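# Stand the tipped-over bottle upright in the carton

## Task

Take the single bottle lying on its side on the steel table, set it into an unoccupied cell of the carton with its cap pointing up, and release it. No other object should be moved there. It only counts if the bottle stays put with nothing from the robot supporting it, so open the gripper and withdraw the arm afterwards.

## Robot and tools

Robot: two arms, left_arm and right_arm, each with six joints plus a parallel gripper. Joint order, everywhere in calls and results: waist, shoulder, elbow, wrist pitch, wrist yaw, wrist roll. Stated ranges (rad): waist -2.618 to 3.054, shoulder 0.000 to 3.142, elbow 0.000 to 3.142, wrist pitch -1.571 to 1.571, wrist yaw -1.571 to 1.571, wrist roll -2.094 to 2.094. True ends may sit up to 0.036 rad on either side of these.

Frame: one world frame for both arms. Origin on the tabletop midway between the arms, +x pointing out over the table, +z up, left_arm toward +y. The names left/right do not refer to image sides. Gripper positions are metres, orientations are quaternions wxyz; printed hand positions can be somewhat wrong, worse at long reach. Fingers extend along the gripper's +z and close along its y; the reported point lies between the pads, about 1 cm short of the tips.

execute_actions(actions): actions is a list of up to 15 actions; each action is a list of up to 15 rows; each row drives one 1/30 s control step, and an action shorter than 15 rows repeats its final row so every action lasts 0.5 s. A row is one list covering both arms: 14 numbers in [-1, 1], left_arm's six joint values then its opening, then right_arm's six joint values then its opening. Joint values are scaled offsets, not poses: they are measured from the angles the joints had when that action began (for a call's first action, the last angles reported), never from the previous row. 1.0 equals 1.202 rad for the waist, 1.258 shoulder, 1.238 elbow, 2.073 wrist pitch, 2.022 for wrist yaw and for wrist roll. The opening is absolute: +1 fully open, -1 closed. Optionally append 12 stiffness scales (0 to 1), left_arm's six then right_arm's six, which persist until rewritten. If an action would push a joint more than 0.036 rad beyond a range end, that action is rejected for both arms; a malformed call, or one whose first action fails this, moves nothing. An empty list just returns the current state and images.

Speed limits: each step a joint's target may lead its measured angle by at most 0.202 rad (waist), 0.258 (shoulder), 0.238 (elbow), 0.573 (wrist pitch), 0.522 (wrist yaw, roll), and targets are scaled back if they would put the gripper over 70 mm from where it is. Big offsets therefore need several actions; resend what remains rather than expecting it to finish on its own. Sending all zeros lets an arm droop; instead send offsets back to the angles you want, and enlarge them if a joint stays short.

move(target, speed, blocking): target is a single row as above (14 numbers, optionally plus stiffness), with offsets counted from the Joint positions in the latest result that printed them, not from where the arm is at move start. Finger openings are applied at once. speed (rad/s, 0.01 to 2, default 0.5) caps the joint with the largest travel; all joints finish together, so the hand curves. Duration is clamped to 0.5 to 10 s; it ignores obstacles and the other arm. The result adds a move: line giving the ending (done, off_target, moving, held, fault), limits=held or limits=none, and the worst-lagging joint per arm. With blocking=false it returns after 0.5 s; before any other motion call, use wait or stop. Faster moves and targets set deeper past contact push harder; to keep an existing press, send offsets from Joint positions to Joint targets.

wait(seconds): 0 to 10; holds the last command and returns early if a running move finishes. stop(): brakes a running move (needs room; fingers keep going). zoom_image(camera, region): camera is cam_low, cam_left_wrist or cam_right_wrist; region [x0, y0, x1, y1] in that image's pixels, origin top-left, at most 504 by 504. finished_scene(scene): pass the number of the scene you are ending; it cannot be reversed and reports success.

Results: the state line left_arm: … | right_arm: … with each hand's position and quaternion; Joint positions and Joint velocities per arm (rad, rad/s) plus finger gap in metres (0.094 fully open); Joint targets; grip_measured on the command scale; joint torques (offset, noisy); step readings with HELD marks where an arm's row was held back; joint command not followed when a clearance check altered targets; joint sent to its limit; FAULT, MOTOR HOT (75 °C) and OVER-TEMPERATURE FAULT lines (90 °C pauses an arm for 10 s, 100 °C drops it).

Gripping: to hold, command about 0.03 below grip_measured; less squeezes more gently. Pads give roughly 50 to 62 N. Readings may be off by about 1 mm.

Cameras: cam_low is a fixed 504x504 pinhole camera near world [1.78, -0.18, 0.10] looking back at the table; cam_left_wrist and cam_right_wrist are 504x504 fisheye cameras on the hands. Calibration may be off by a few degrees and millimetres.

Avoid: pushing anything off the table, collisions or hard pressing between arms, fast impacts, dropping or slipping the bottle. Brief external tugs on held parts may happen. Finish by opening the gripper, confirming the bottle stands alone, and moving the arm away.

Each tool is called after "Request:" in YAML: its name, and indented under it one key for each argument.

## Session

Request:
execute_actions:
  actions: []

Scene clock: 0.00 s.
left_arm: end_effector_position=(+0.2956, +0.2545, +0.1445) grip_measured=+1.000 end_effector_quat_wxyz=(+0.082, +0.588, -0.709, +0.381) | right_arm: end_effector_position=(+0.1701, -0.4616, +0.3239) grip_measured=+1.000 end_effector_quat_wxyz=(+0.215, -0.035, +0.880, -0.421)
Joint names: [waist, shoulder, elbow, wrist pitch, wrist yaw, wrist roll]
Joint positions: left_arm=[ 0.693  1.54   1.125 -1.223  0.798 -0.813  0.094] | right_arm=[-0.335  0.961  1.278 -1.028  0.562 -0.707  0.094]
Joint velocities: left_arm=[-0.002  0.012 -0.012  0.066 -0.037 -0.037  0.   ] | right_arm=[ 0.002  0.002 -0.007  0.007  0.022 -0.037  0.   ]
Joint torques (N m, as the arm reports them, + toward a larger angle): no reading
Motor temperatures (°C, as the motors report them): left_arm=[22 23 21 27 21 21] | right_arm=[24 23 23 24 22 21]
Joint targets: left_arm=[0.693 1.530 1.135 -1.223 0.806 -0.810] | right_arm=[-0.335 0.955 1.288 -1.019 0.566 -0.700]
Joint stiffness scale: left_arm=[1. 1. 1. 1. 1. 1.] | right_arm=[1. 1. 1. 1. 1. 1.]
camera_calibration (this result's frames):
cam_left_wrist: T_world_to_cam=[[0.933714, 0.111868, 0.340093, -0.351726], [-0.329531, -0.102801, 0.938531, 0.0075703], [0.139953, -0.988391, -0.0591225, 0.330006], [0, 0, 0, 1]] pos_world=[0.284721, 0.3663, 0.132026]
cam_right_wrist: T_world_to_cam=[[0.0496896, -0.610606, 0.790374, -0.543089], [-0.950503, 0.21411, 0.225168, 0.21447], [-0.306716, -0.762442, -0.569744, 0.00220681], [0, 0, 0, 1]] pos_world=[0.231517, -0.375851, 0.382209]

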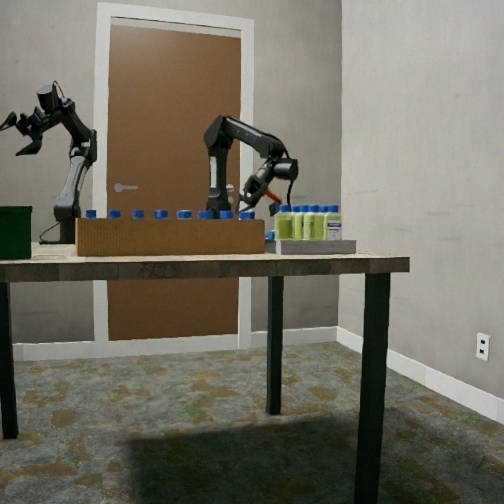

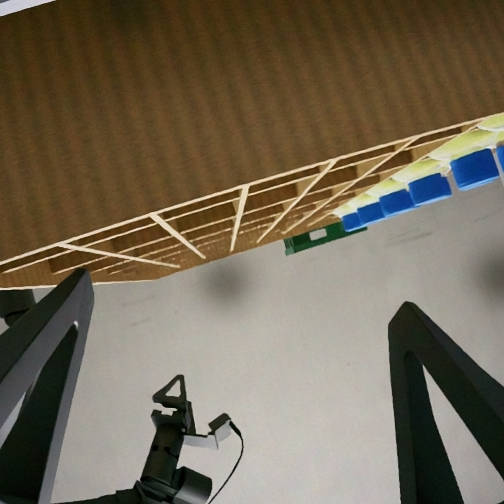

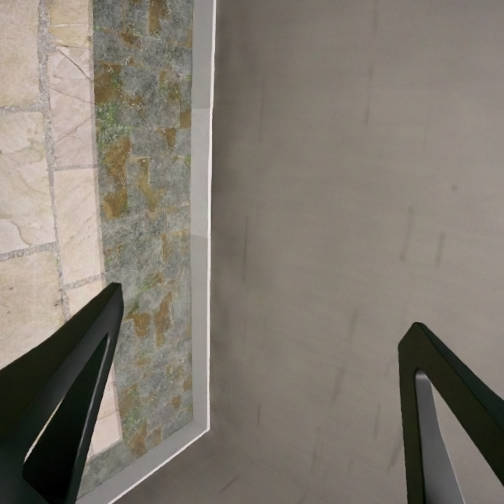

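Request:
zoom_image:
  camera: "cam_low"
  region: [200, 150, 420, 280]

Request:
zoom_image:
  camera: "cam_low"
  region: [0, 150, 220, 280]

Region (200, 150, 420, 280) of cam_low's 504x504 image, scaled by 2.291, with more detail than that image has; it fills the top 298 rows of this view, and the rest is white.

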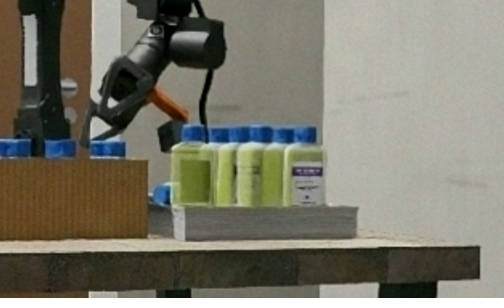

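Region (0, 150, 220, 280) of cam_low's 504x504 image, scaled by 2.291, with more detail than that image has; it fills the top 298 rows of this view, and the rest is white.

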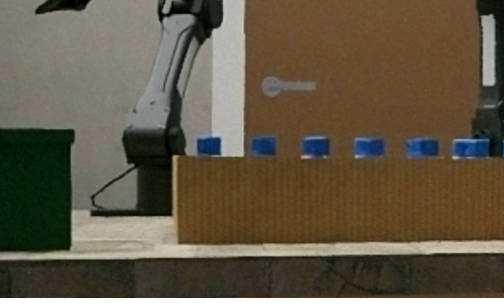

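Request:
move:
  target: [0,-0.0954,0.2706,0,0.004,0.0015,1,0,0.119,0.404,0.145,-0.099,0.124,1]
  speed: 1.1

Scene clock: 7.73 s.
left_arm: end_effector_position=(+0.3369, +0.2797, +0.2593) grip_measured=+1.000 end_effector_quat_wxyz=(+0.110, -0.516, +0.749, -0.400) | right_arm: end_effector_position=(+0.2200, -0.4475, +0.5319) grip_measured=+1.000 end_effector_quat_wxyz=(+0.554, +0.086, +0.729, -0.392)
Joint names: [waist, shoulder, elbow, wrist pitch, wrist yaw, wrist roll]
Joint positions: left_arm=[ 0.693  1.431  1.439 -1.224  0.796 -0.813  0.094] | right_arm=[-0.335  1.099  1.761 -0.746  0.368 -0.467  0.094]
Joint velocities: left_arm=[ 0.002 -0.002 -0.007  0.022 -0.022 -0.022  0.   ] | right_arm=[ 0.007  0.012  0.012 -0.081  0.007 -0.066  0.   ]
Joint torques (N m, as the arm reports them, + toward a larger angle): left_arm=[ 0.   -5.69  6.86  0.74  0.44  0.01] | right_arm=[ 0.02  0.47  6.98  2.02 -0.01  0.12]
Motor temperatures (°C, as the motors report them): left_arm=[22 24 22 26 21 21] | right_arm=[24 23 24 26 22 21]
Joint targets: left_arm=[0.693 1.420 1.460 -1.223 0.806 -0.810] | right_arm=[-0.335 1.111 1.778 -0.727 0.362 -0.456]
Joint stiffness scale: left_arm=[1. 1. 1. 1. 1. 1.] | right_arm=[1. 1. 1. 1. 1. 1.]
move: off_target (left_arm); limits=none; left_arm: farthest joint: the elbow, 0.021 radians from its target (0.335 radians at the start); right_arm: farthest joint: the wrist pitch, 0.018 radians from its target (0.300 radians at the start)
camera_calibration (this result's frames):
cam_left_wrist: T_world_to_cam=[[0.750793, 0.000433936, 0.660538, -0.422441], [-0.632493, -0.287822, 0.719105, 0.126657], [0.190429, -0.957684, -0.21582, 0.370968], [0, 0, 0, 1]] pos_world=[0.326632, 0.391908, 0.268021]
cam_right_wrist: T_world_to_cam=[[-0.467955, -0.632338, 0.617387, -0.505206], [-0.847165, 0.122038, -0.517125, 0.542969], [0.251653, -0.76502, -0.592803, 0.0349813], [0, 0, 0, 1]] pos_world=[0.214767, -0.358963, 0.613427]

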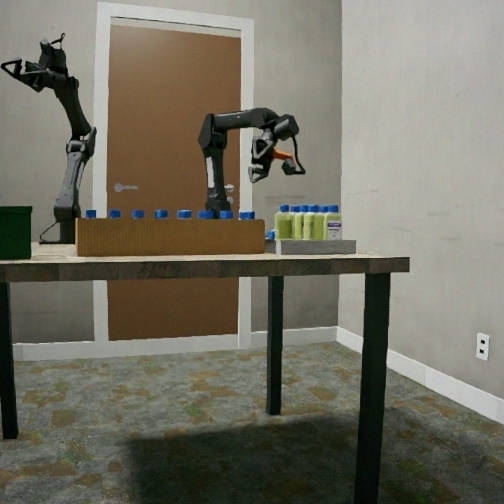

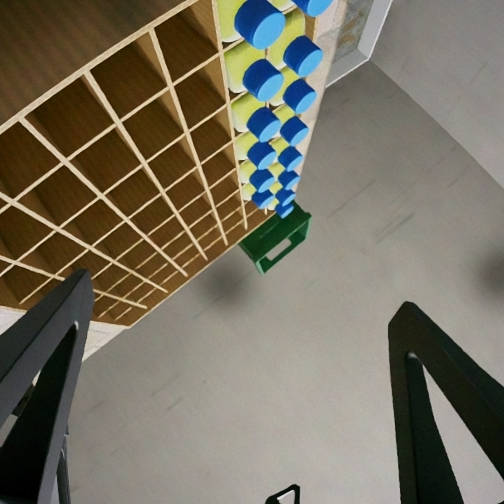

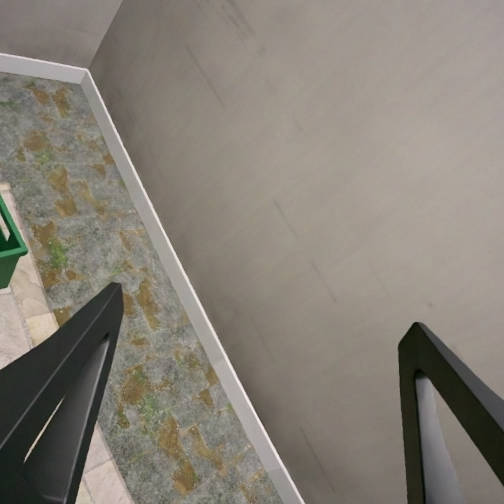

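Request:
move:
  target: [-0.202,-0.159,0.195,0.079,-0.398,0.406,1,0,0.369,0.995,0.408,-0.182,0.231,1]
  speed: 1.4

Scene clock: 10.07 s.
left_arm: end_effector_position=(+0.3331, +0.3368, +0.3672) grip_measured=+1.000 end_effector_quat_wxyz=(+0.430, -0.141, +0.889, +0.067) | right_arm: end_effector_position=(-0.0367, -0.2821, +0.8819) grip_measured=+1.000 end_effector_quat_wxyz=(+0.983, +0.005, +0.015, -0.184)
Joint names: [waist, shoulder, elbow, wrist pitch, wrist yaw, wrist roll]
Joint positions: left_arm=[ 0.459  1.245  1.657 -1.083 -0.001 -0.003  0.094] | right_arm=[-0.335  1.545  2.987  0.097  0.005 -0.006  0.094]
Joint velocities: left_arm=[-0.002  0.012 -0.012 -0.022  0.022  0.007  0.   ] | right_arm=[ 0.002 -0.007 -0.012  0.022  0.007  0.022  0.   ]
Joint torques (N m, as the arm reports them, + toward a larger angle): left_arm=[-0.64 -4.06  6.84  1.72 -0.07  0.06] | right_arm=[ 0.01  2.71 -0.7  -0.19 -0.03  0.09]
Motor temperatures (°C, as the motors report them): left_arm=[22 24 22 27 21 21] | right_arm=[24 23 24 26 22 21]
Joint targets: left_arm=[0.450 1.231 1.681 -1.060 -0.008 0.008] | right_arm=[-0.335 1.563 2.993 0.100 0.000 -0.000]
Joint stiffness scale: left_arm=[1. 1. 1. 1. 1. 1.] | right_arm=[1. 1. 1. 1. 1. 1.]
move: off_target (left_arm); limits=none; left_arm: farthest joint: the elbow, 0.023 radians from its target (0.241 radians at the start); right_arm: farthest joint: the shoulder, 0.018 radians from its target (0.464 radians at the start)
camera_calibration (this result's frames):
cam_left_wrist: T_world_to_cam=[[0.403904, -0.904973, 0.133739, 0.123053], [-0.900032, -0.419278, -0.11895, 0.50432], [0.16372, -0.0723249, -0.983852, 0.442398], [0, 0, 0, 1]] pos_world=[0.331774, 0.354806, 0.478786]
cam_right_wrist: T_world_to_cam=[[-0.515816, -0.856257, 0.0275119, -0.281538], [0.608194, -0.38862, -0.692152, 0.549952], [0.603352, -0.340291, 0.721227, -0.592523], [0, 0, 0, 1]] pos_world=[-0.122199, -0.228977, 0.815739]

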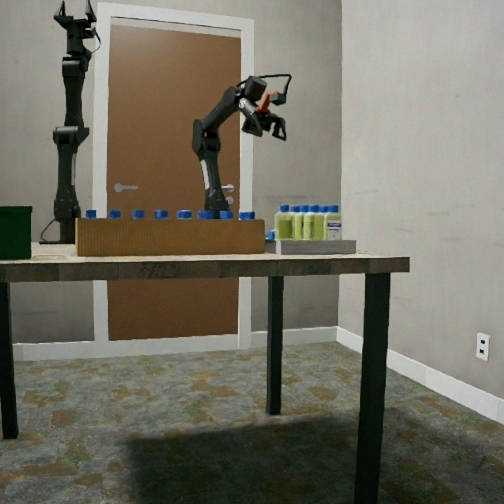

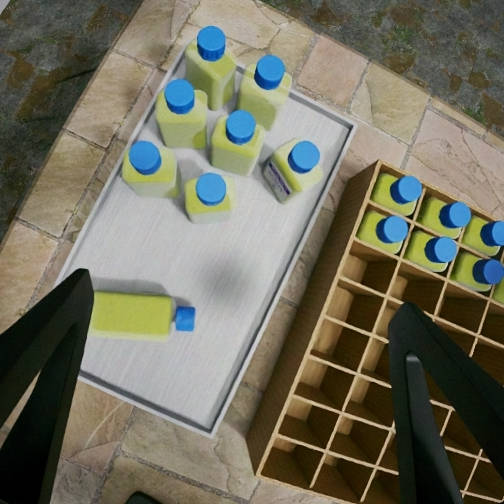

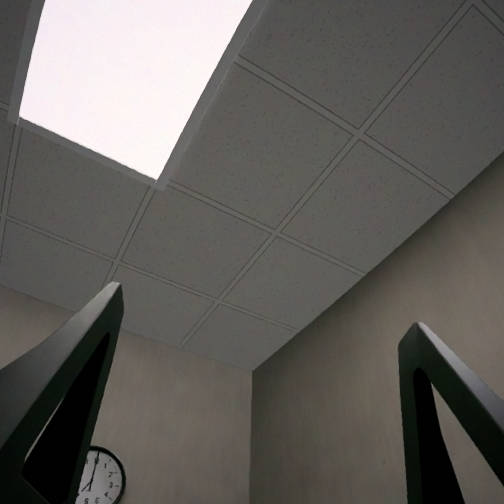

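Request:
zoom_image:
  camera: "cam_left_wrist"
  region: [40, 230, 260, 450]

Region (40, 230, 260, 450) of cam_left_wrist's 504x504 image, scaled by 2.291, with more detail than that image has.

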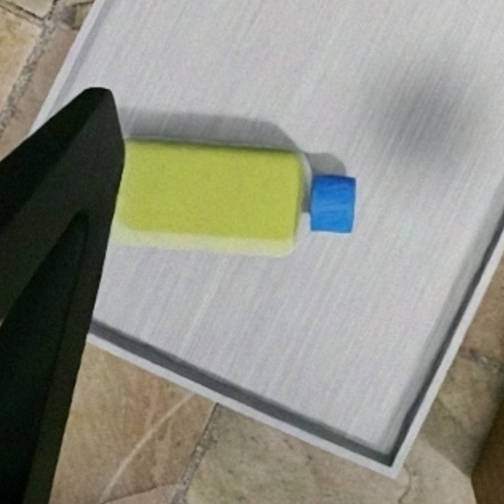

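Request:
zoom_image:
  camera: "cam_low"
  region: [230, 195, 370, 265]

Region (230, 195, 370, 265) of cam_low's 504x504 image, scaled by 3.600, with more detail than that image has.

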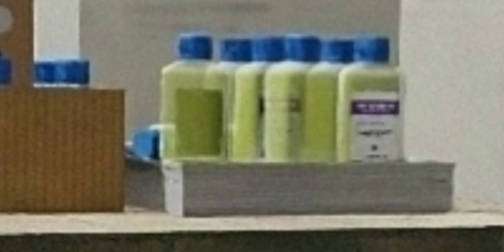

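Request:
execute_actions:
  actions: []

Scene clock: 25.87 s.
left_arm: end_effector_position=(+0.3331, +0.3369, +0.3672) grip_measured=+1.000 end_effector_quat_wxyz=(+0.430, -0.141, +0.890, +0.067) | right_arm: end_effector_position=(-0.0367, -0.2821, +0.8819) grip_measured=+1.000 end_effector_quat_wxyz=(+0.983, +0.005, +0.015, -0.184)
Joint names: [waist, shoulder, elbow, wrist pitch, wrist yaw, wrist roll]
Joint positions: left_arm=[ 0.459  1.245  1.657 -1.083 -0.001 -0.003  0.094] | right_arm=[-0.335  1.545  2.987  0.097  0.005 -0.006  0.094]
Joint velocities: left_arm=[-0.002  0.007  0.007 -0.037 -0.066 -0.051  0.   ] | right_arm=[-0.007 -0.007  0.007  0.051  0.007  0.095  0.   ]
Joint torques (N m, as the arm reports them, + toward a larger angle): left_arm=[-0.5  -4.07  6.85  1.69 -0.1   0.07] | right_arm=[ 0.03  2.68 -0.63 -0.16 -0.04  0.07]
Motor temperatures (°C, as the motors report them): left_arm=[22 24 22 30 21 21] | right_arm=[24 23 23 25 22 21]
Joint targets: left_arm=[0.450 1.231 1.681 -1.060 -0.008 0.008] | right_arm=[-0.335 1.563 2.993 0.100 0.000 -0.000]
Joint stiffness scale: left_arm=[1. 1. 1. 1. 1. 1.] | right_arm=[1. 1. 1. 1. 1. 1.]
camera_calibration (this result's frames):
cam_left_wrist: T_world_to_cam=[[0.403779, -0.90515, 0.132916, 0.123523], [-0.900136, -0.419025, -0.119053, 0.504316], [0.163456, -0.0715719, -0.983951, 0.442277], [0, 0, 0, 1]] pos_world=[0.331784, 0.354782, 0.478801]
cam_right_wrist: T_world_to_cam=[[-0.515802, -0.856254, 0.0278869, -0.2818], [0.608104, -0.388859, -0.692097, 0.549842], [0.603454, -0.340027, 0.721266, -0.592473], [0, 0, 0, 1]] pos_world=[-0.122184, -0.228938, 0.815732]

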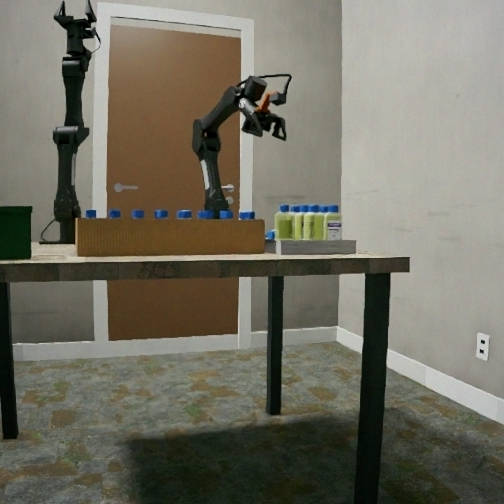

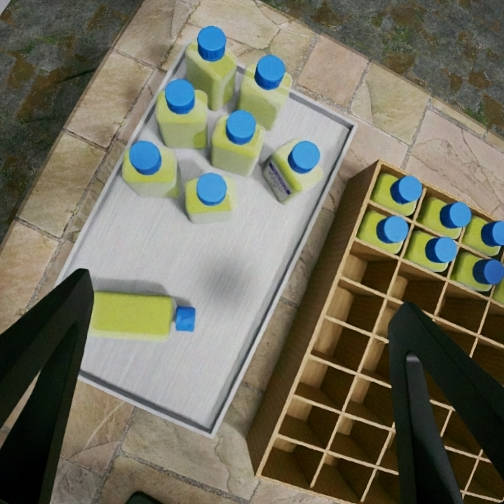

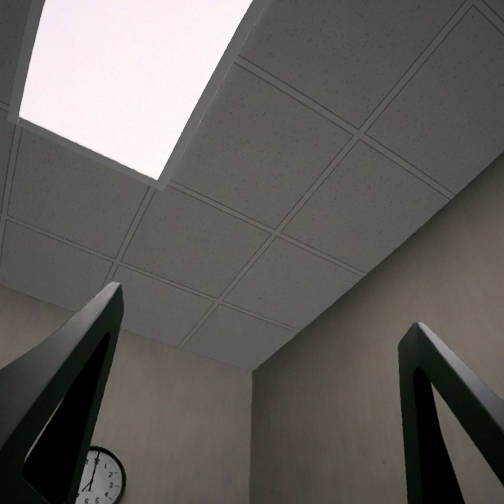

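Request:
zoom_image:
  camera: "cam_left_wrist"
  region: [60, 250, 280, 450]

Request:
zoom_image:
  camera: "cam_low"
  region: [240, 190, 380, 270]

Region (60, 250, 280, 450) of cam_left_wrist's 504x504 image, scaled by 2.291, with more detail than that image has; it fills the top 458 rows of this view, and the rest is white.

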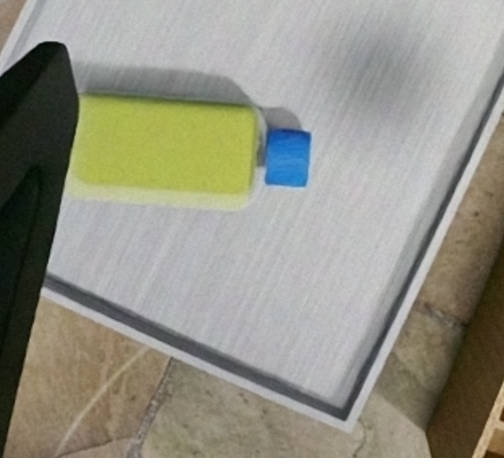

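Region (240, 190, 380, 270) of cam_low's 504x504 image, scaled by 3.600, with more detail than that image has; it fills the top 288 rows of this view, and the rest is white.

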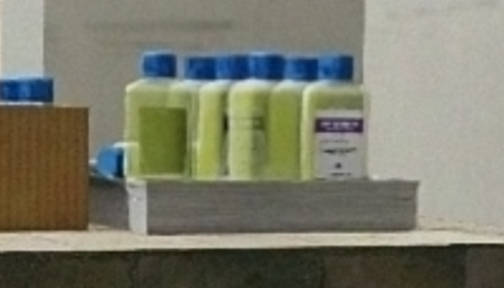

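Request:
zoom_image:
  camera: "cam_low"
  region: [190, 50, 320, 170]

Request:
zoom_image:
  camera: "cam_low"
  region: [30, 0, 130, 90]

Region (190, 50, 320, 170) of cam_low's 504x504 image, scaled by 3.877, with more detail than that image has; it fills the top 465 rows of this view, and the rest is white.

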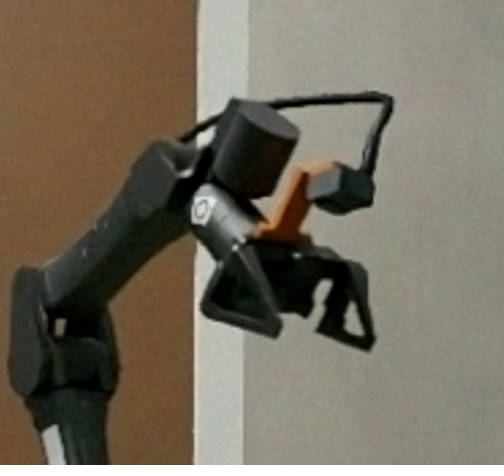

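Region (30, 0, 130, 90) of cam_low's 504x504 image, scaled by 5.040, with more detail than that image has; it fills the top 454 rows of this view, and the rest is white.

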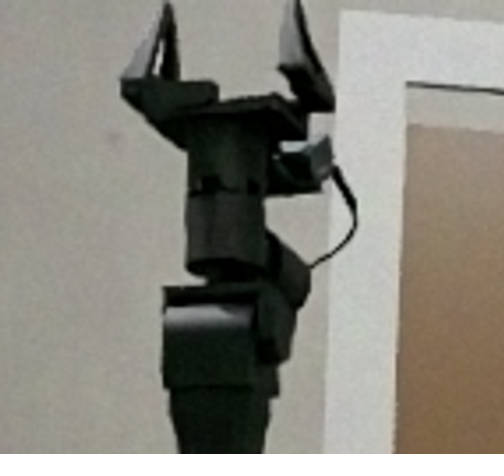

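Request:
zoom_image:
  camera: "cam_low"
  region: [200, 195, 350, 265]

Request:
zoom_image:
  camera: "cam_left_wrist"
  region: [240, 150, 504, 504]

Region (200, 195, 350, 265) of cam_low's 504x504 image, scaled by 3.360, with more detail than that image has; it fills the top 235 rows of this view, and the rest is white.

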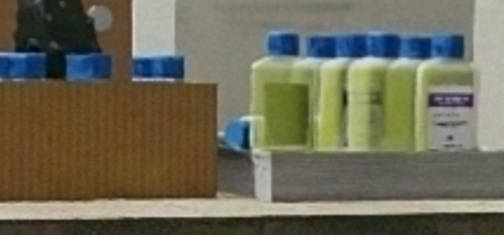

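Region (240, 150, 504, 504) of cam_left_wrist's 504x504 image, scaled by 1.424, with more detail than that image has; it fills the left 376 columns of this view, and the rest is white.

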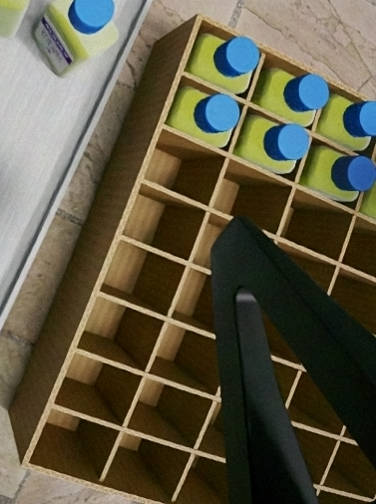

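Request:
move:
  target: [0.1273,0.3680,-0.1575,-0.0950,-0.0999,0.8383,1.0, 0,0.0143,0.0048,0.0014,-0.0025,0.003,1.0]
  speed: 1.3

Scene clock: 57.13 s.
left_arm: end_effector_position=(+0.2936, +0.4105, +0.1335) grip_measured=+1.000 end_effector_quat_wxyz=(-0.074, +0.570, +0.815, +0.075) | right_arm: end_effector_position=(-0.0367, -0.2821, +0.8819) grip_measured=+1.000 end_effector_quat_wxyz=(+0.983, +0.005, +0.015, -0.183)
Joint names: [waist, shoulder, elbow, wrist pitch, wrist yaw, wrist roll]
Joint positions: left_arm=[ 0.605  1.713  1.464 -1.262 -0.202  1.682  0.094] | right_arm=[-0.335  1.545  2.987  0.097  0.005 -0.005  0.094]
Joint velocities: left_arm=[ 0.007  0.007 -0.012 -0.051 -0.022  0.066  0.   ] | right_arm=[-0.002  0.012 -0.002 -0.007 -0.022 -0.007  0.   ]
Joint torques (N m, as the arm reports them, + toward a larger angle): left_arm=[ 0.58 -7.55  5.15  0.08 -0.15  0.06] | right_arm=[ 0.03  2.73 -0.55 -0.17 -0.04  0.06]
Motor temperatures (°C, as the motors report them): left_arm=[22 24 23 31 21 21] | right_arm=[24 23 23 24 22 21]
Joint targets: left_arm=[0.612 1.708 1.462 -1.280 -0.203 1.692] | right_arm=[-0.335 1.563 2.993 0.100 0.000 0.001]
Joint stiffness scale: left_arm=[1. 1. 1. 1. 1. 1.] | right_arm=[1. 1. 1. 1. 1. 1.]
move: done; limits=none; left_arm: farthest joint: the wrist pitch, 0.018 radians from its target (0.197 radians at the start); right_arm: farthest joint: the shoulder, 0.018 radians from its target (0.018 radians at the start)
camera_calibration (this result's frames):
cam_left_wrist: T_world_to_cam=[[-0.8691, -0.489284, -0.0725708, 0.467603], [-0.329564, 0.463386, 0.822594, -0.183674], [-0.368854, 0.738833, -0.563979, -0.00838029], [0, 0, 0, 1]] pos_world=[0.34277, 0.320094, 0.180297]
cam_right_wrist: T_world_to_cam=[[-0.514823, -0.856844, 0.0278504, -0.281898], [0.608561, -0.388141, -0.692098, 0.550062], [0.60383, -0.339359, 0.721266, -0.592271], [0, 0, 0, 1]] pos_world=[-0.122244, -0.229034, 0.815733]

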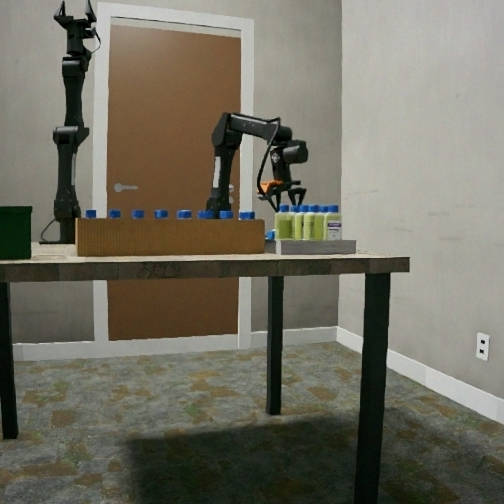

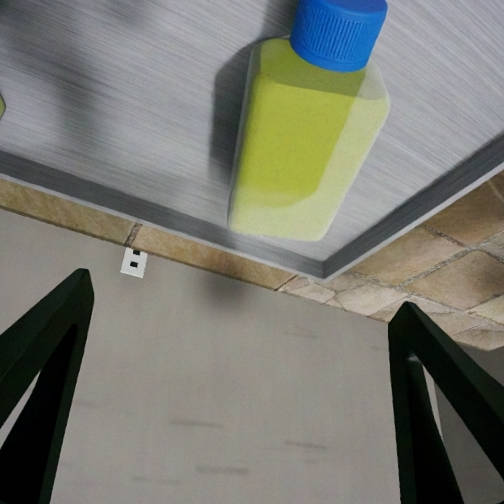

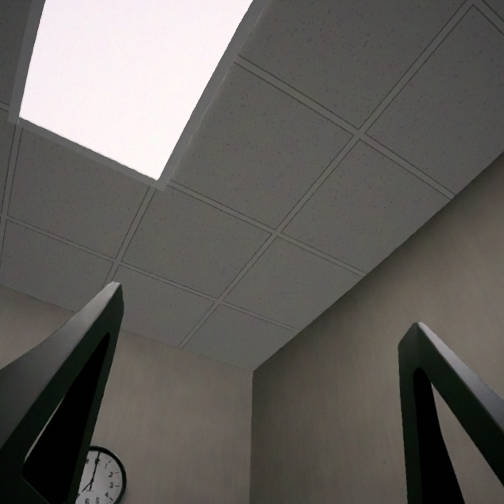

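Request:
zoom_image:
  camera: "cam_left_wrist"
  region: [180, 0, 460, 290]

Region (180, 0, 460, 290) of cam_left_wrist's 504x504 image, scaled by 1.738, with more detail than that image has; it fills the left 487 columns of this view, and the rest is white.

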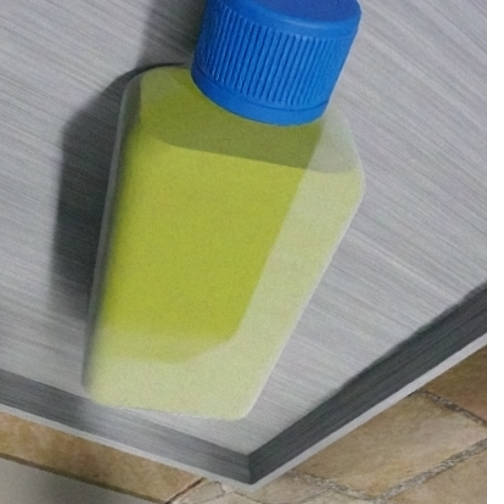

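Request:
move:
  target: [0.0183,0.0314,-0.2270,0.1476,0.0005,0.0064,0.8, 0,0.0143,0.0048,0.0014,-0.0025,0.003,1.0]
  speed: 0.4

Scene clock: 64.77 s.
left_arm: end_effector_position=(+0.2837, +0.4104, +0.0527) grip_measured=+0.802 end_effector_quat_wxyz=(-0.080, +0.567, +0.817, +0.064) | right_arm: end_effector_position=(-0.0366, -0.2820, +0.8819) grip_measured=+1.000 end_effector_quat_wxyz=(+0.983, +0.005, +0.015, -0.183)
Joint names: [waist, shoulder, elbow, wrist pitch, wrist yaw, wrist roll]
Joint positions: left_arm=[ 0.618  1.754  1.187 -0.968 -0.202  1.686  0.085] | right_arm=[-0.335  1.545  2.987  0.097  0.005 -0.004  0.094]
Joint velocities: left_arm=[-0.002  0.012 -0.002 -0.022  0.051 -0.081  0.   ] | right_arm=[ 0.002 -0.002  0.002 -0.007  0.037  0.007  0.   ]
Joint torques (N m, as the arm reports them, + toward a larger angle): left_arm=[ 0.7  -7.47  4.65  0.35 -0.09  0.06] | right_arm=[ 0.02  2.74 -0.58 -0.17 -0.04  0.06]
Motor temperatures (°C, as the motors report them): left_arm=[22 24 23 30 21 21] | right_arm=[24 23 23 24 22 21]
Joint targets: left_arm=[0.627 1.752 1.183 -0.956 -0.201 1.695] | right_arm=[-0.335 1.563 2.993 0.100 -0.000 0.001]
Joint stiffness scale: left_arm=[1. 1. 1. 1. 1. 1.] | right_arm=[1. 1. 1. 1. 1. 1.]
move: done; limits=none; left_arm: farthest joint: the wrist pitch, 0.012 radians from its target (0.306 radians at the start); right_arm: farthest joint: the shoulder, 0.018 radians from its target (0.018 radians at the start)
camera_calibration (this result's frames):
cam_left_wrist: T_world_to_cam=[[-0.865295, -0.498927, -0.0483228, 0.454723], [-0.316399, 0.468864, 0.824656, -0.126524], [-0.388787, 0.72886, -0.563567, -0.0478723], [0, 0, 0, 1]] pos_world=[0.334826, 0.321089, 0.0993329]
cam_right_wrist: T_world_to_cam=[[-0.514156, -0.857233, 0.0282012, -0.282226], [0.608776, -0.387902, -0.692043, 0.550099], [0.604182, -0.33865, 0.721305, -0.592085], [0, 0, 0, 1]] pos_world=[-0.122269, -0.229059, 0.815726]

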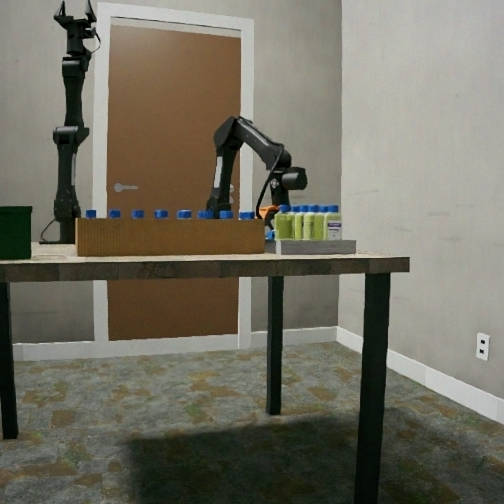

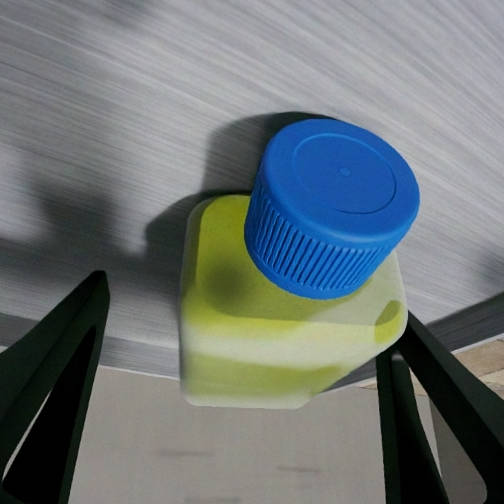

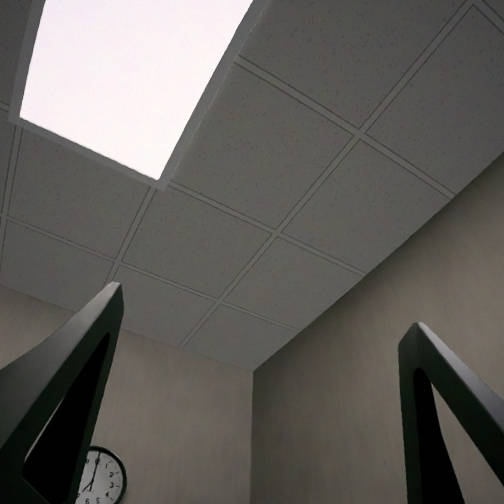

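Request:
execute_actions:
  actions:
    - [[0.0075,0.0000,-0.0032,0.0030,0.0005,0.0045,0.75, 0,0.0143,0.0048,0.0014,-0.0025,0.003,1.0],[0.0075,0.0005,-0.0032,0.0010,0.0005,0.0045,0.70, 0,0.0143,0.0048,0.0014,-0.0025,0.003,1.0],[0.0075,0.0012,-0.0032,-0.0012,0.0005,0.0045,0.65, 0,0.0143,0.0048,0.0014,-0.0025,0.003,1.0],[0.0075,0.0018,-0.0032,-0.0034,0.0005,0.0045,0.60, 0,0.0143,0.0048,0.0014,-0.0025,0.003,1.0],[0.0075,0.0024,-0.0032,-0.0056,0.0005,0.0045,0.55, 0,0.0143,0.0048,0.0014,-0.0025,0.003,1.0],[0.0075,0.0030,-0.0032,-0.0078,0.0005,0.0045,0.50, 0,0.0143,0.0048,0.0014,-0.0025,0.003,1.0],[0.0075,0.0036,-0.0032,-0.0100,0.0005,0.0045,0.46, 0,0.0143,0.0048,0.0014,-0.0025,0.003,1.0],[0.0075,0.0042,-0.0032,-0.0122,0.0005,0.0045,0.42, 0,0.0143,0.0048,0.0014,-0.0025,0.003,1.0],[0.0075,0.0048,-0.0032,-0.0145,0.0005,0.0045,0.38, 0,0.0143,0.0048,0.0014,-0.0025,0.003,1.0],[0.0075,0.0048,-0.0032,-0.0145,0.0005,0.0045,0.35, 0,0.0143,0.0048,0.0014,-0.0025,0.003,1.0],[0.0075,0.0048,-0.0032,-0.0145,0.0005,0.0045,0.32, 0,0.0143,0.0048,0.0014,-0.0025,0.003,1.0],[0.0075,0.0048,-0.0032,-0.0145,0.0005,0.0045,0.29, 0,0.0143,0.0048,0.0014,-0.0025,0.003,1.0],[0.0075,0.0048,-0.0032,-0.0145,0.0005,0.0045,0.26, 0,0.0143,0.0048,0.0014,-0.0025,0.003,1.0],[0.0075,0.0048,-0.0032,-0.0145,0.0005,0.0045,0.24, 0,0.0143,0.0048,0.0014,-0.0025,0.003,1.0],[0.0075,0.0048,-0.0032,-0.0145,0.0005,0.0045,0.22, 0,0.0143,0.0048,0.0014,-0.0025,0.003,1.0]]

Scene clock: 67.90 s.
left_arm: end_effector_position=(+0.2817, +0.4094, +0.0526) grip_measured=+0.232 end_effector_quat_wxyz=(-0.082, +0.567, +0.817, +0.060) | right_arm: end_effector_position=(-0.0366, -0.2820, +0.8819) grip_measured=+1.000 end_effector_quat_wxyz=(+0.983, +0.005, +0.015, -0.182)
Joint names: [waist, shoulder, elbow, wrist pitch, wrist yaw, wrist roll]
Joint positions: left_arm=[ 0.618  1.754  1.187 -0.977 -0.202  1.686  0.058] | right_arm=[-0.335  1.545  2.987  0.097  0.005 -0.003  0.094]
Joint velocities: left_arm=[-0.012 -0.017 -0.002 -0.007  0.022 -0.022 -0.021] | right_arm=[-0.007 -0.002 -0.002  0.007 -0.022 -0.007  0.   ]
Joint torques (N m, as the arm reports them, + toward a larger angle): left_arm=[ 0.72 -6.6   4.73  0.01 -0.11  0.03] | right_arm=[ 0.01  2.69 -0.55 -0.17 -0.04  0.06]
Motor temperatures (°C, as the motors report them): left_arm=[22 24 23 29 21 21] | right_arm=[24 23 23 24 22 21]
Joint targets: left_arm=[0.627 1.760 1.183 -0.997 -0.201 1.695] | right_arm=[-0.335 1.563 2.993 0.100 -0.000 0.002]
Joint stiffness scale: left_arm=[1. 1. 1. 1. 1. 1.] | right_arm=[1. 1. 1. 1. 1. 1.]
Step readings (joint positions):
0: left_arm=[0.618 1.754 1.187 -0.967 -0.202 1.686] | right_arm=[-0.335 1.545 2.987 0.097 0.005 -0.004]
1: left_arm=[0.618 1.754 1.187 -0.967 -0.202 1.686] | right_arm=[-0.335 1.545 2.987 0.097 0.005 -0.004]
2: left_arm=[0.618 1.754 1.187 -0.967 -0.202 1.686] | right_arm=[-0.335 1.545 2.987 0.097 0.005 -0.004]
4: left_arm=[0.618 1.754 1.187 -0.967 -0.202 1.686] | right_arm=[-0.335 1.545 2.987 0.097 0.005 -0.003]
8: left_arm=[0.618 1.754 1.187 -0.968 -0.202 1.686] | right_arm=[-0.335 1.545 2.987 0.097 0.005 -0.003]
15: Joint positions above
camera_calibration (this result's frames):
cam_left_wrist: T_world_to_cam=[[-0.865653, -0.499109, -0.0391893, 0.452178], [-0.309664, 0.472282, 0.825262, -0.129951], [-0.393387, 0.726526, -0.563388, -0.0457073], [0, 0, 0, 1]] pos_world=[0.333207, 0.320267, 0.0992137]
cam_right_wrist: T_world_to_cam=[[-0.513502, -0.857626, 0.0281769, -0.282292], [0.60908, -0.387423, -0.692044, 0.550246], [0.604431, -0.338204, 0.721305, -0.591951], [0, 0, 0, 1]] pos_world=[-0.122308, -0.229123, 0.815726]

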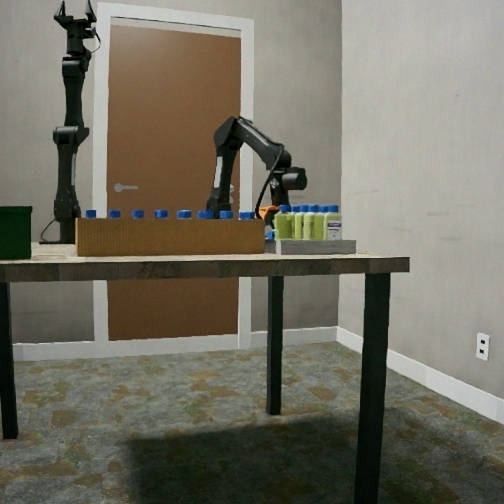

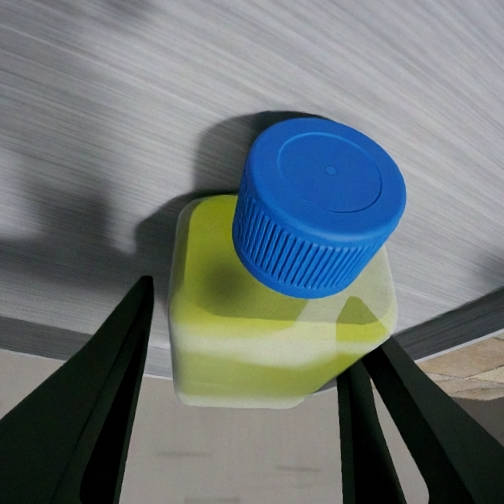

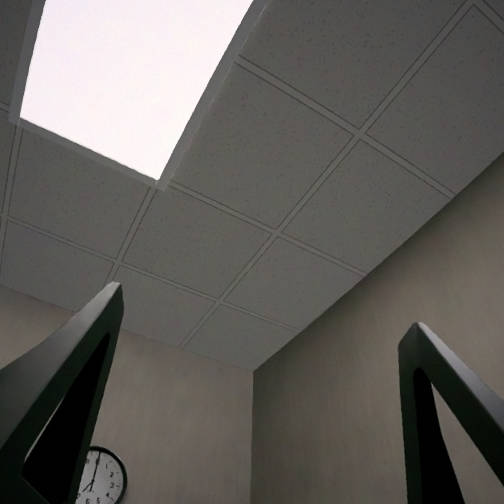

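Request:
wait:
  seconds: 0.3

Scene clock: 68.37 s.
left_arm: end_effector_position=(+0.2813, +0.4092, +0.0526) grip_measured=+0.222 end_effector_quat_wxyz=(-0.083, +0.567, +0.817, +0.059) | right_arm: end_effector_position=(-0.0366, -0.2820, +0.8819) grip_measured=+1.000 end_effector_quat_wxyz=(+0.983, +0.005, +0.015, -0.182)
Joint names: [waist, shoulder, elbow, wrist pitch, wrist yaw, wrist roll]
Joint positions: left_arm=[ 0.618  1.754  1.187 -0.979 -0.202  1.686  0.057] | right_arm=[-0.335  1.545  2.987  0.097  0.005 -0.003  0.094]
Joint velocities: left_arm=[ 0.002  0.007 -0.012 -0.066 -0.007  0.037 -0.001] | right_arm=[ 0.017  0.017 -0.002 -0.022 -0.037 -0.037  0.   ]
Joint torques (N m, as the arm reports them, + toward a larger angle): left_arm=[ 0.63 -6.77  4.66  0.   -0.16  0.04] | right_arm=[ 0.03  2.7  -0.58 -0.16 -0.04  0.06]
Motor temperatures (°C, as the motors report them): left_arm=[22 24 23 29 21 21] | right_arm=[24 23 23 24 22 21]
Joint targets: left_arm=[0.627 1.760 1.183 -0.997 -0.201 1.695] | right_arm=[-0.335 1.563 2.993 0.100 -0.000 0.002]
Joint stiffness scale: left_arm=[1. 1. 1. 1. 1. 1.] | right_arm=[1. 1. 1. 1. 1. 1.]
wait: 0.30 s; at rest by 0.03 s
camera_calibration (this result's frames):
cam_left_wrist: T_world_to_cam=[[-0.865718, -0.499142, -0.037286, 0.451643], [-0.30826, 0.472994, 0.82538, -0.130663], [-0.394346, 0.72604, -0.563345, -0.0452581], [0, 0, 0, 1]] pos_world=[0.33287, 0.320096, 0.0991909]
cam_right_wrist: T_world_to_cam=[[-0.513502, -0.857626, 0.0281769, -0.282292], [0.60908, -0.387423, -0.692044, 0.550246], [0.604431, -0.338204, 0.721305, -0.591951], [0, 0, 0, 1]] pos_world=[-0.122308, -0.229123, 0.815726]

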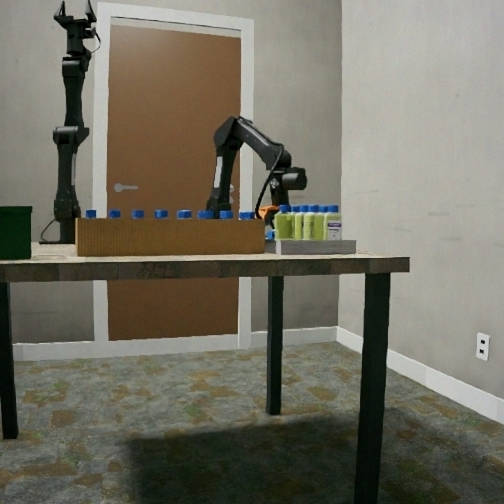

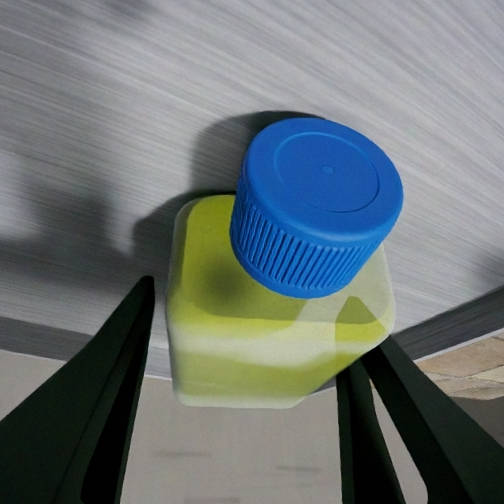

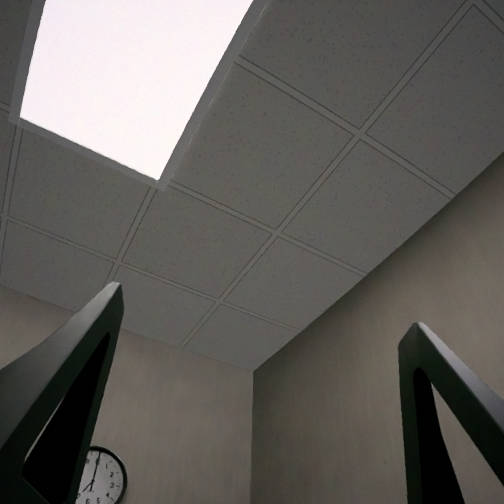

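Request:
execute_actions:
  actions:
    - [[0.0075,0.0048,-0.0032,-0.0087,0.0005,0.0045,0.21, 0,0.0143,0.0048,0.0014,-0.0025,0.003,1.0],[0.0075,0.0048,-0.0032,-0.0087,0.0005,0.0045,0.20, 0,0.0143,0.0048,0.0014,-0.0025,0.003,1.0],[0.0075,0.0048,-0.0032,-0.0087,0.0005,0.0045,0.19, 0,0.0143,0.0048,0.0014,-0.0025,0.003,1.0],[0.0075,0.0048,-0.0032,-0.0087,0.0005,0.0045,0.18, 0,0.0143,0.0048,0.0014,-0.0025,0.003,1.0],[0.0075,0.0048,-0.0032,-0.0087,0.0005,0.0045,0.17, 0,0.0143,0.0048,0.0014,-0.0025,0.003,1.0],[0.0075,0.0048,-0.0032,-0.0087,0.0005,0.0045,0.16, 0,0.0143,0.0048,0.0014,-0.0025,0.003,1.0],[0.0075,0.0048,-0.0032,-0.0087,0.0005,0.0045,0.15, 0,0.0143,0.0048,0.0014,-0.0025,0.003,1.0],[0.0075,0.0048,-0.0032,-0.0087,0.0005,0.0045,0.14, 0,0.0143,0.0048,0.0014,-0.0025,0.003,1.0],[0.0075,0.0048,-0.0032,-0.0087,0.0005,0.0045,0.13, 0,0.0143,0.0048,0.0014,-0.0025,0.003,1.0],[0.0075,0.0048,-0.0032,-0.0087,0.0005,0.0045,0.12, 0,0.0143,0.0048,0.0014,-0.0025,0.003,1.0],[0.0075,0.0048,-0.0032,-0.0087,0.0005,0.0045,0.11, 0,0.0143,0.0048,0.0014,-0.0025,0.003,1.0],[0.0075,0.0048,-0.0032,-0.0087,0.0005,0.0045,0.10, 0,0.0143,0.0048,0.0014,-0.0025,0.003,1.0],[0.0075,0.0048,-0.0032,-0.0087,0.0005,0.0045,0.09, 0,0.0143,0.0048,0.0014,-0.0025,0.003,1.0],[0.0075,0.0048,-0.0032,-0.0087,0.0005,0.0045,0.08, 0,0.0143,0.0048,0.0014,-0.0025,0.003,1.0],[0.0075,0.0048,-0.0032,-0.0087,0.0005,0.0045,0.08, 0,0.0143,0.0048,0.0014,-0.0025,0.003,1.0]]

Request:
wait:
  seconds: 0.2

Scene clock: 69.67 s.
left_arm: end_effector_position=(+0.2797, +0.4084, +0.0525) grip_measured=+0.083 end_effector_quat_wxyz=(-0.084, +0.568, +0.817, +0.056) | right_arm: end_effector_position=(-0.0366, -0.2819, +0.8819) grip_measured=+1.000 end_effector_quat_wxyz=(+0.983, +0.005, +0.015, -0.182)
Joint names: [waist, shoulder, elbow, wrist pitch, wrist yaw, wrist roll]
Joint positions: left_arm=[ 0.618  1.754  1.187 -0.986 -0.202  1.686  0.051] | right_arm=[-0.335  1.545  2.987  0.097  0.004 -0.002  0.094]
Joint velocities: left_arm=[ 0.002  0.002 -0.012 -0.022 -0.007  0.066 -0.001] | right_arm=[ 0.012 -0.002  0.007 -0.007  0.022 -0.007  0.   ]
Joint torques (N m, as the arm reports them, + toward a larger angle): left_arm=[ 0.59 -6.7   4.66  0.06 -0.13  0.05] | right_arm=[ 0.    2.74 -0.56 -0.16 -0.05  0.07]
Motor temperatures (°C, as the motors report them): left_arm=[22 24 23 29 21 21] | right_arm=[24 23 23 24 22 21]
Joint targets: left_arm=[0.627 1.760 1.183 -0.997 -0.201 1.695] | right_arm=[-0.335 1.563 2.993 0.100 -0.001 0.003]
Joint stiffness scale: left_arm=[1. 1. 1. 1. 1. 1.] | right_arm=[1. 1. 1. 1. 1. 1.]
Step readings (joint positions):
0: left_arm=[0.618 1.754 1.187 -0.979 -0.202 1.686] | right_arm=[-0.335 1.545 2.987 0.097 0.005 -0.003]
1: left_arm=[0.618 1.754 1.187 -0.979 -0.202 1.686] | right_arm=[-0.335 1.545 2.987 0.097 0.004 -0.003]
2: left_arm=[0.618 1.754 1.187 -0.979 -0.202 1.686] | right_arm=[-0.335 1.545 2.987 0.097 0.004 -0.003]
4: left_arm=[0.618 1.754 1.187 -0.979 -0.202 1.686] | right_arm=[-0.335 1.545 2.987 0.097 0.004 -0.003]
8: left_arm=[0.618 1.754 1.187 -0.981 -0.202 1.686] | right_arm=[-0.335 1.545 2.987 0.097 0.004 -0.002]
15: Joint positions above
camera_calibration (this result's frames):
cam_left_wrist: T_world_to_cam=[[-0.865935, -0.499252, -0.0300524, 0.449596], [-0.302924, 0.475702, 0.825799, -0.133361], [-0.397986, 0.724193, -0.563163, -0.0435572], [0, 0, 0, 1]] pos_world=[0.331588, 0.319446, 0.099111]
cam_right_wrist: T_world_to_cam=[[-0.512834, -0.858014, 0.0285279, -0.282619], [0.609294, -0.387183, -0.69199, 0.550284], [0.604782, -0.337494, 0.721343, -0.591765], [0, 0, 0, 1]] pos_world=[-0.122333, -0.229148, 0.815719]

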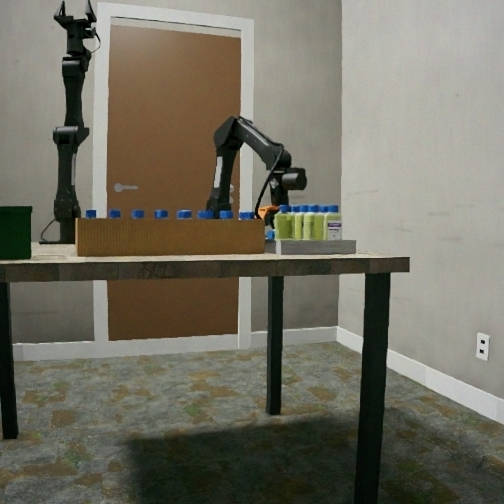

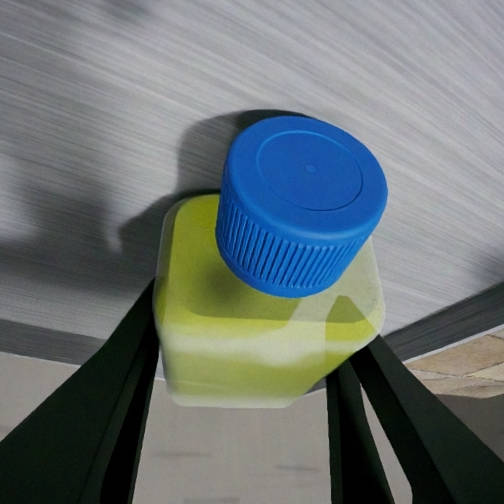

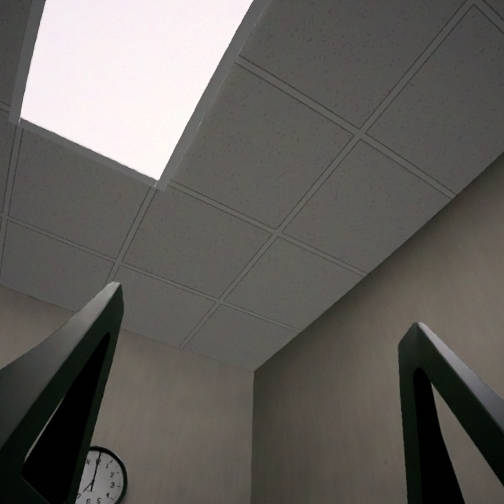

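Scene clock: 69.87 s.
left_arm: end_effector_position=(+0.2796, +0.4084, +0.0525) grip_measured=+0.082 end_effector_quat_wxyz=(-0.084, +0.568, +0.817, +0.056) | right_arm: end_effector_position=(-0.0366, -0.2819, +0.8819) grip_measured=+1.000 end_effector_quat_wxyz=(+0.983, +0.005, +0.015, -0.182)
Joint names: [waist, shoulder, elbow, wrist pitch, wrist yaw, wrist roll]
Joint positions: left_arm=[ 0.618  1.754  1.187 -0.986 -0.202  1.686  0.051] | right_arm=[-0.335  1.545  2.987  0.097  0.004 -0.002  0.094]
Joint velocities: left_arm=[-0.022  0.012  0.007 -0.022  0.037 -0.007  0.001] | right_arm=[ 0.022  0.002  0.007 -0.022 -0.037 -0.095  0.   ]
Joint torques (N m, as the arm reports them, + toward a larger angle): left_arm=[ 0.66 -6.71  4.55  0.08 -0.09  0.08] | right_arm=[ 0.03  2.7  -0.54 -0.17 -0.04  0.08]
Motor temperatures (°C, as the motors report them): left_arm=[22 24 23 29 21 21] | right_arm=[24 23 23 24 22 21]
Joint targets: left_arm=[0.627 1.760 1.183 -0.997 -0.201 1.695] | right_arm=[-0.335 1.563 2.993 0.100 -0.001 0.003]
Joint stiffness scale: left_arm=[1. 1. 1. 1. 1. 1.] | right_arm=[1. 1. 1. 1. 1. 1.]
wait: 0.20 s; at rest by 0.17 s
camera_calibration (this result's frames):
cam_left_wrist: T_world_to_cam=[[-0.865946, -0.499257, -0.0296717, 0.449488], [-0.302643, 0.475844, 0.82582, -0.133502], [-0.398178, 0.724095, -0.563152, -0.0434679], [0, 0, 0, 1]] pos_world=[0.331521, 0.319412, 0.0991071]
cam_right_wrist: T_world_to_cam=[[-0.512834, -0.858014, 0.0285279, -0.282619], [0.609294, -0.387183, -0.69199, 0.550284], [0.604782, -0.337494, 0.721343, -0.591765], [0, 0, 0, 1]] pos_world=[-0.122333, -0.229148, 0.815719]

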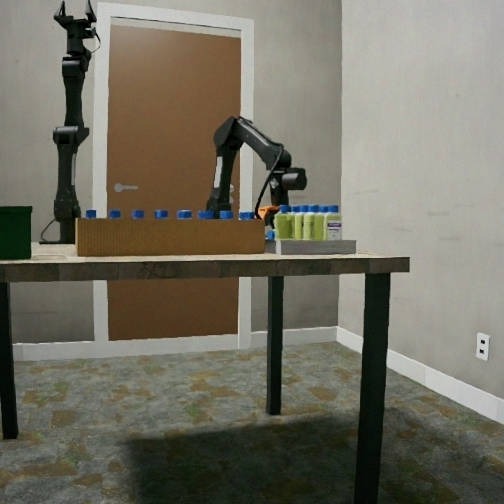

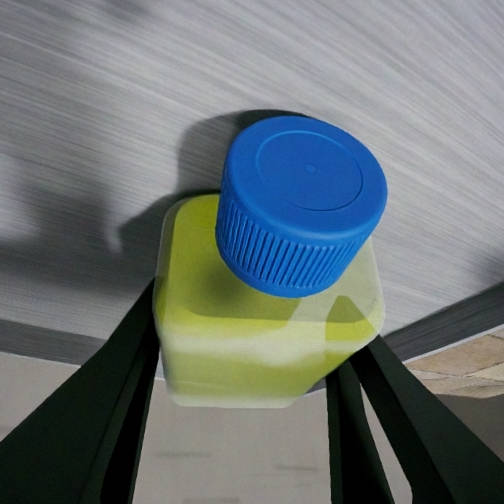

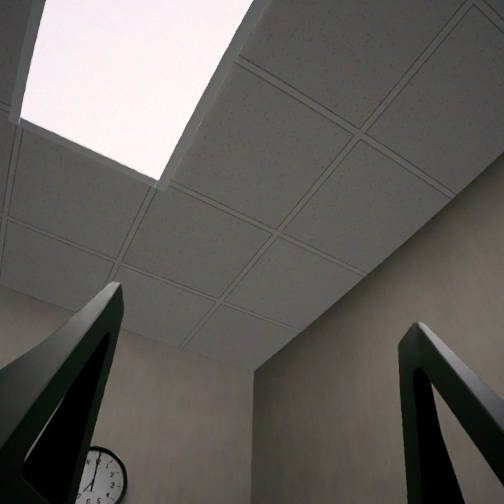

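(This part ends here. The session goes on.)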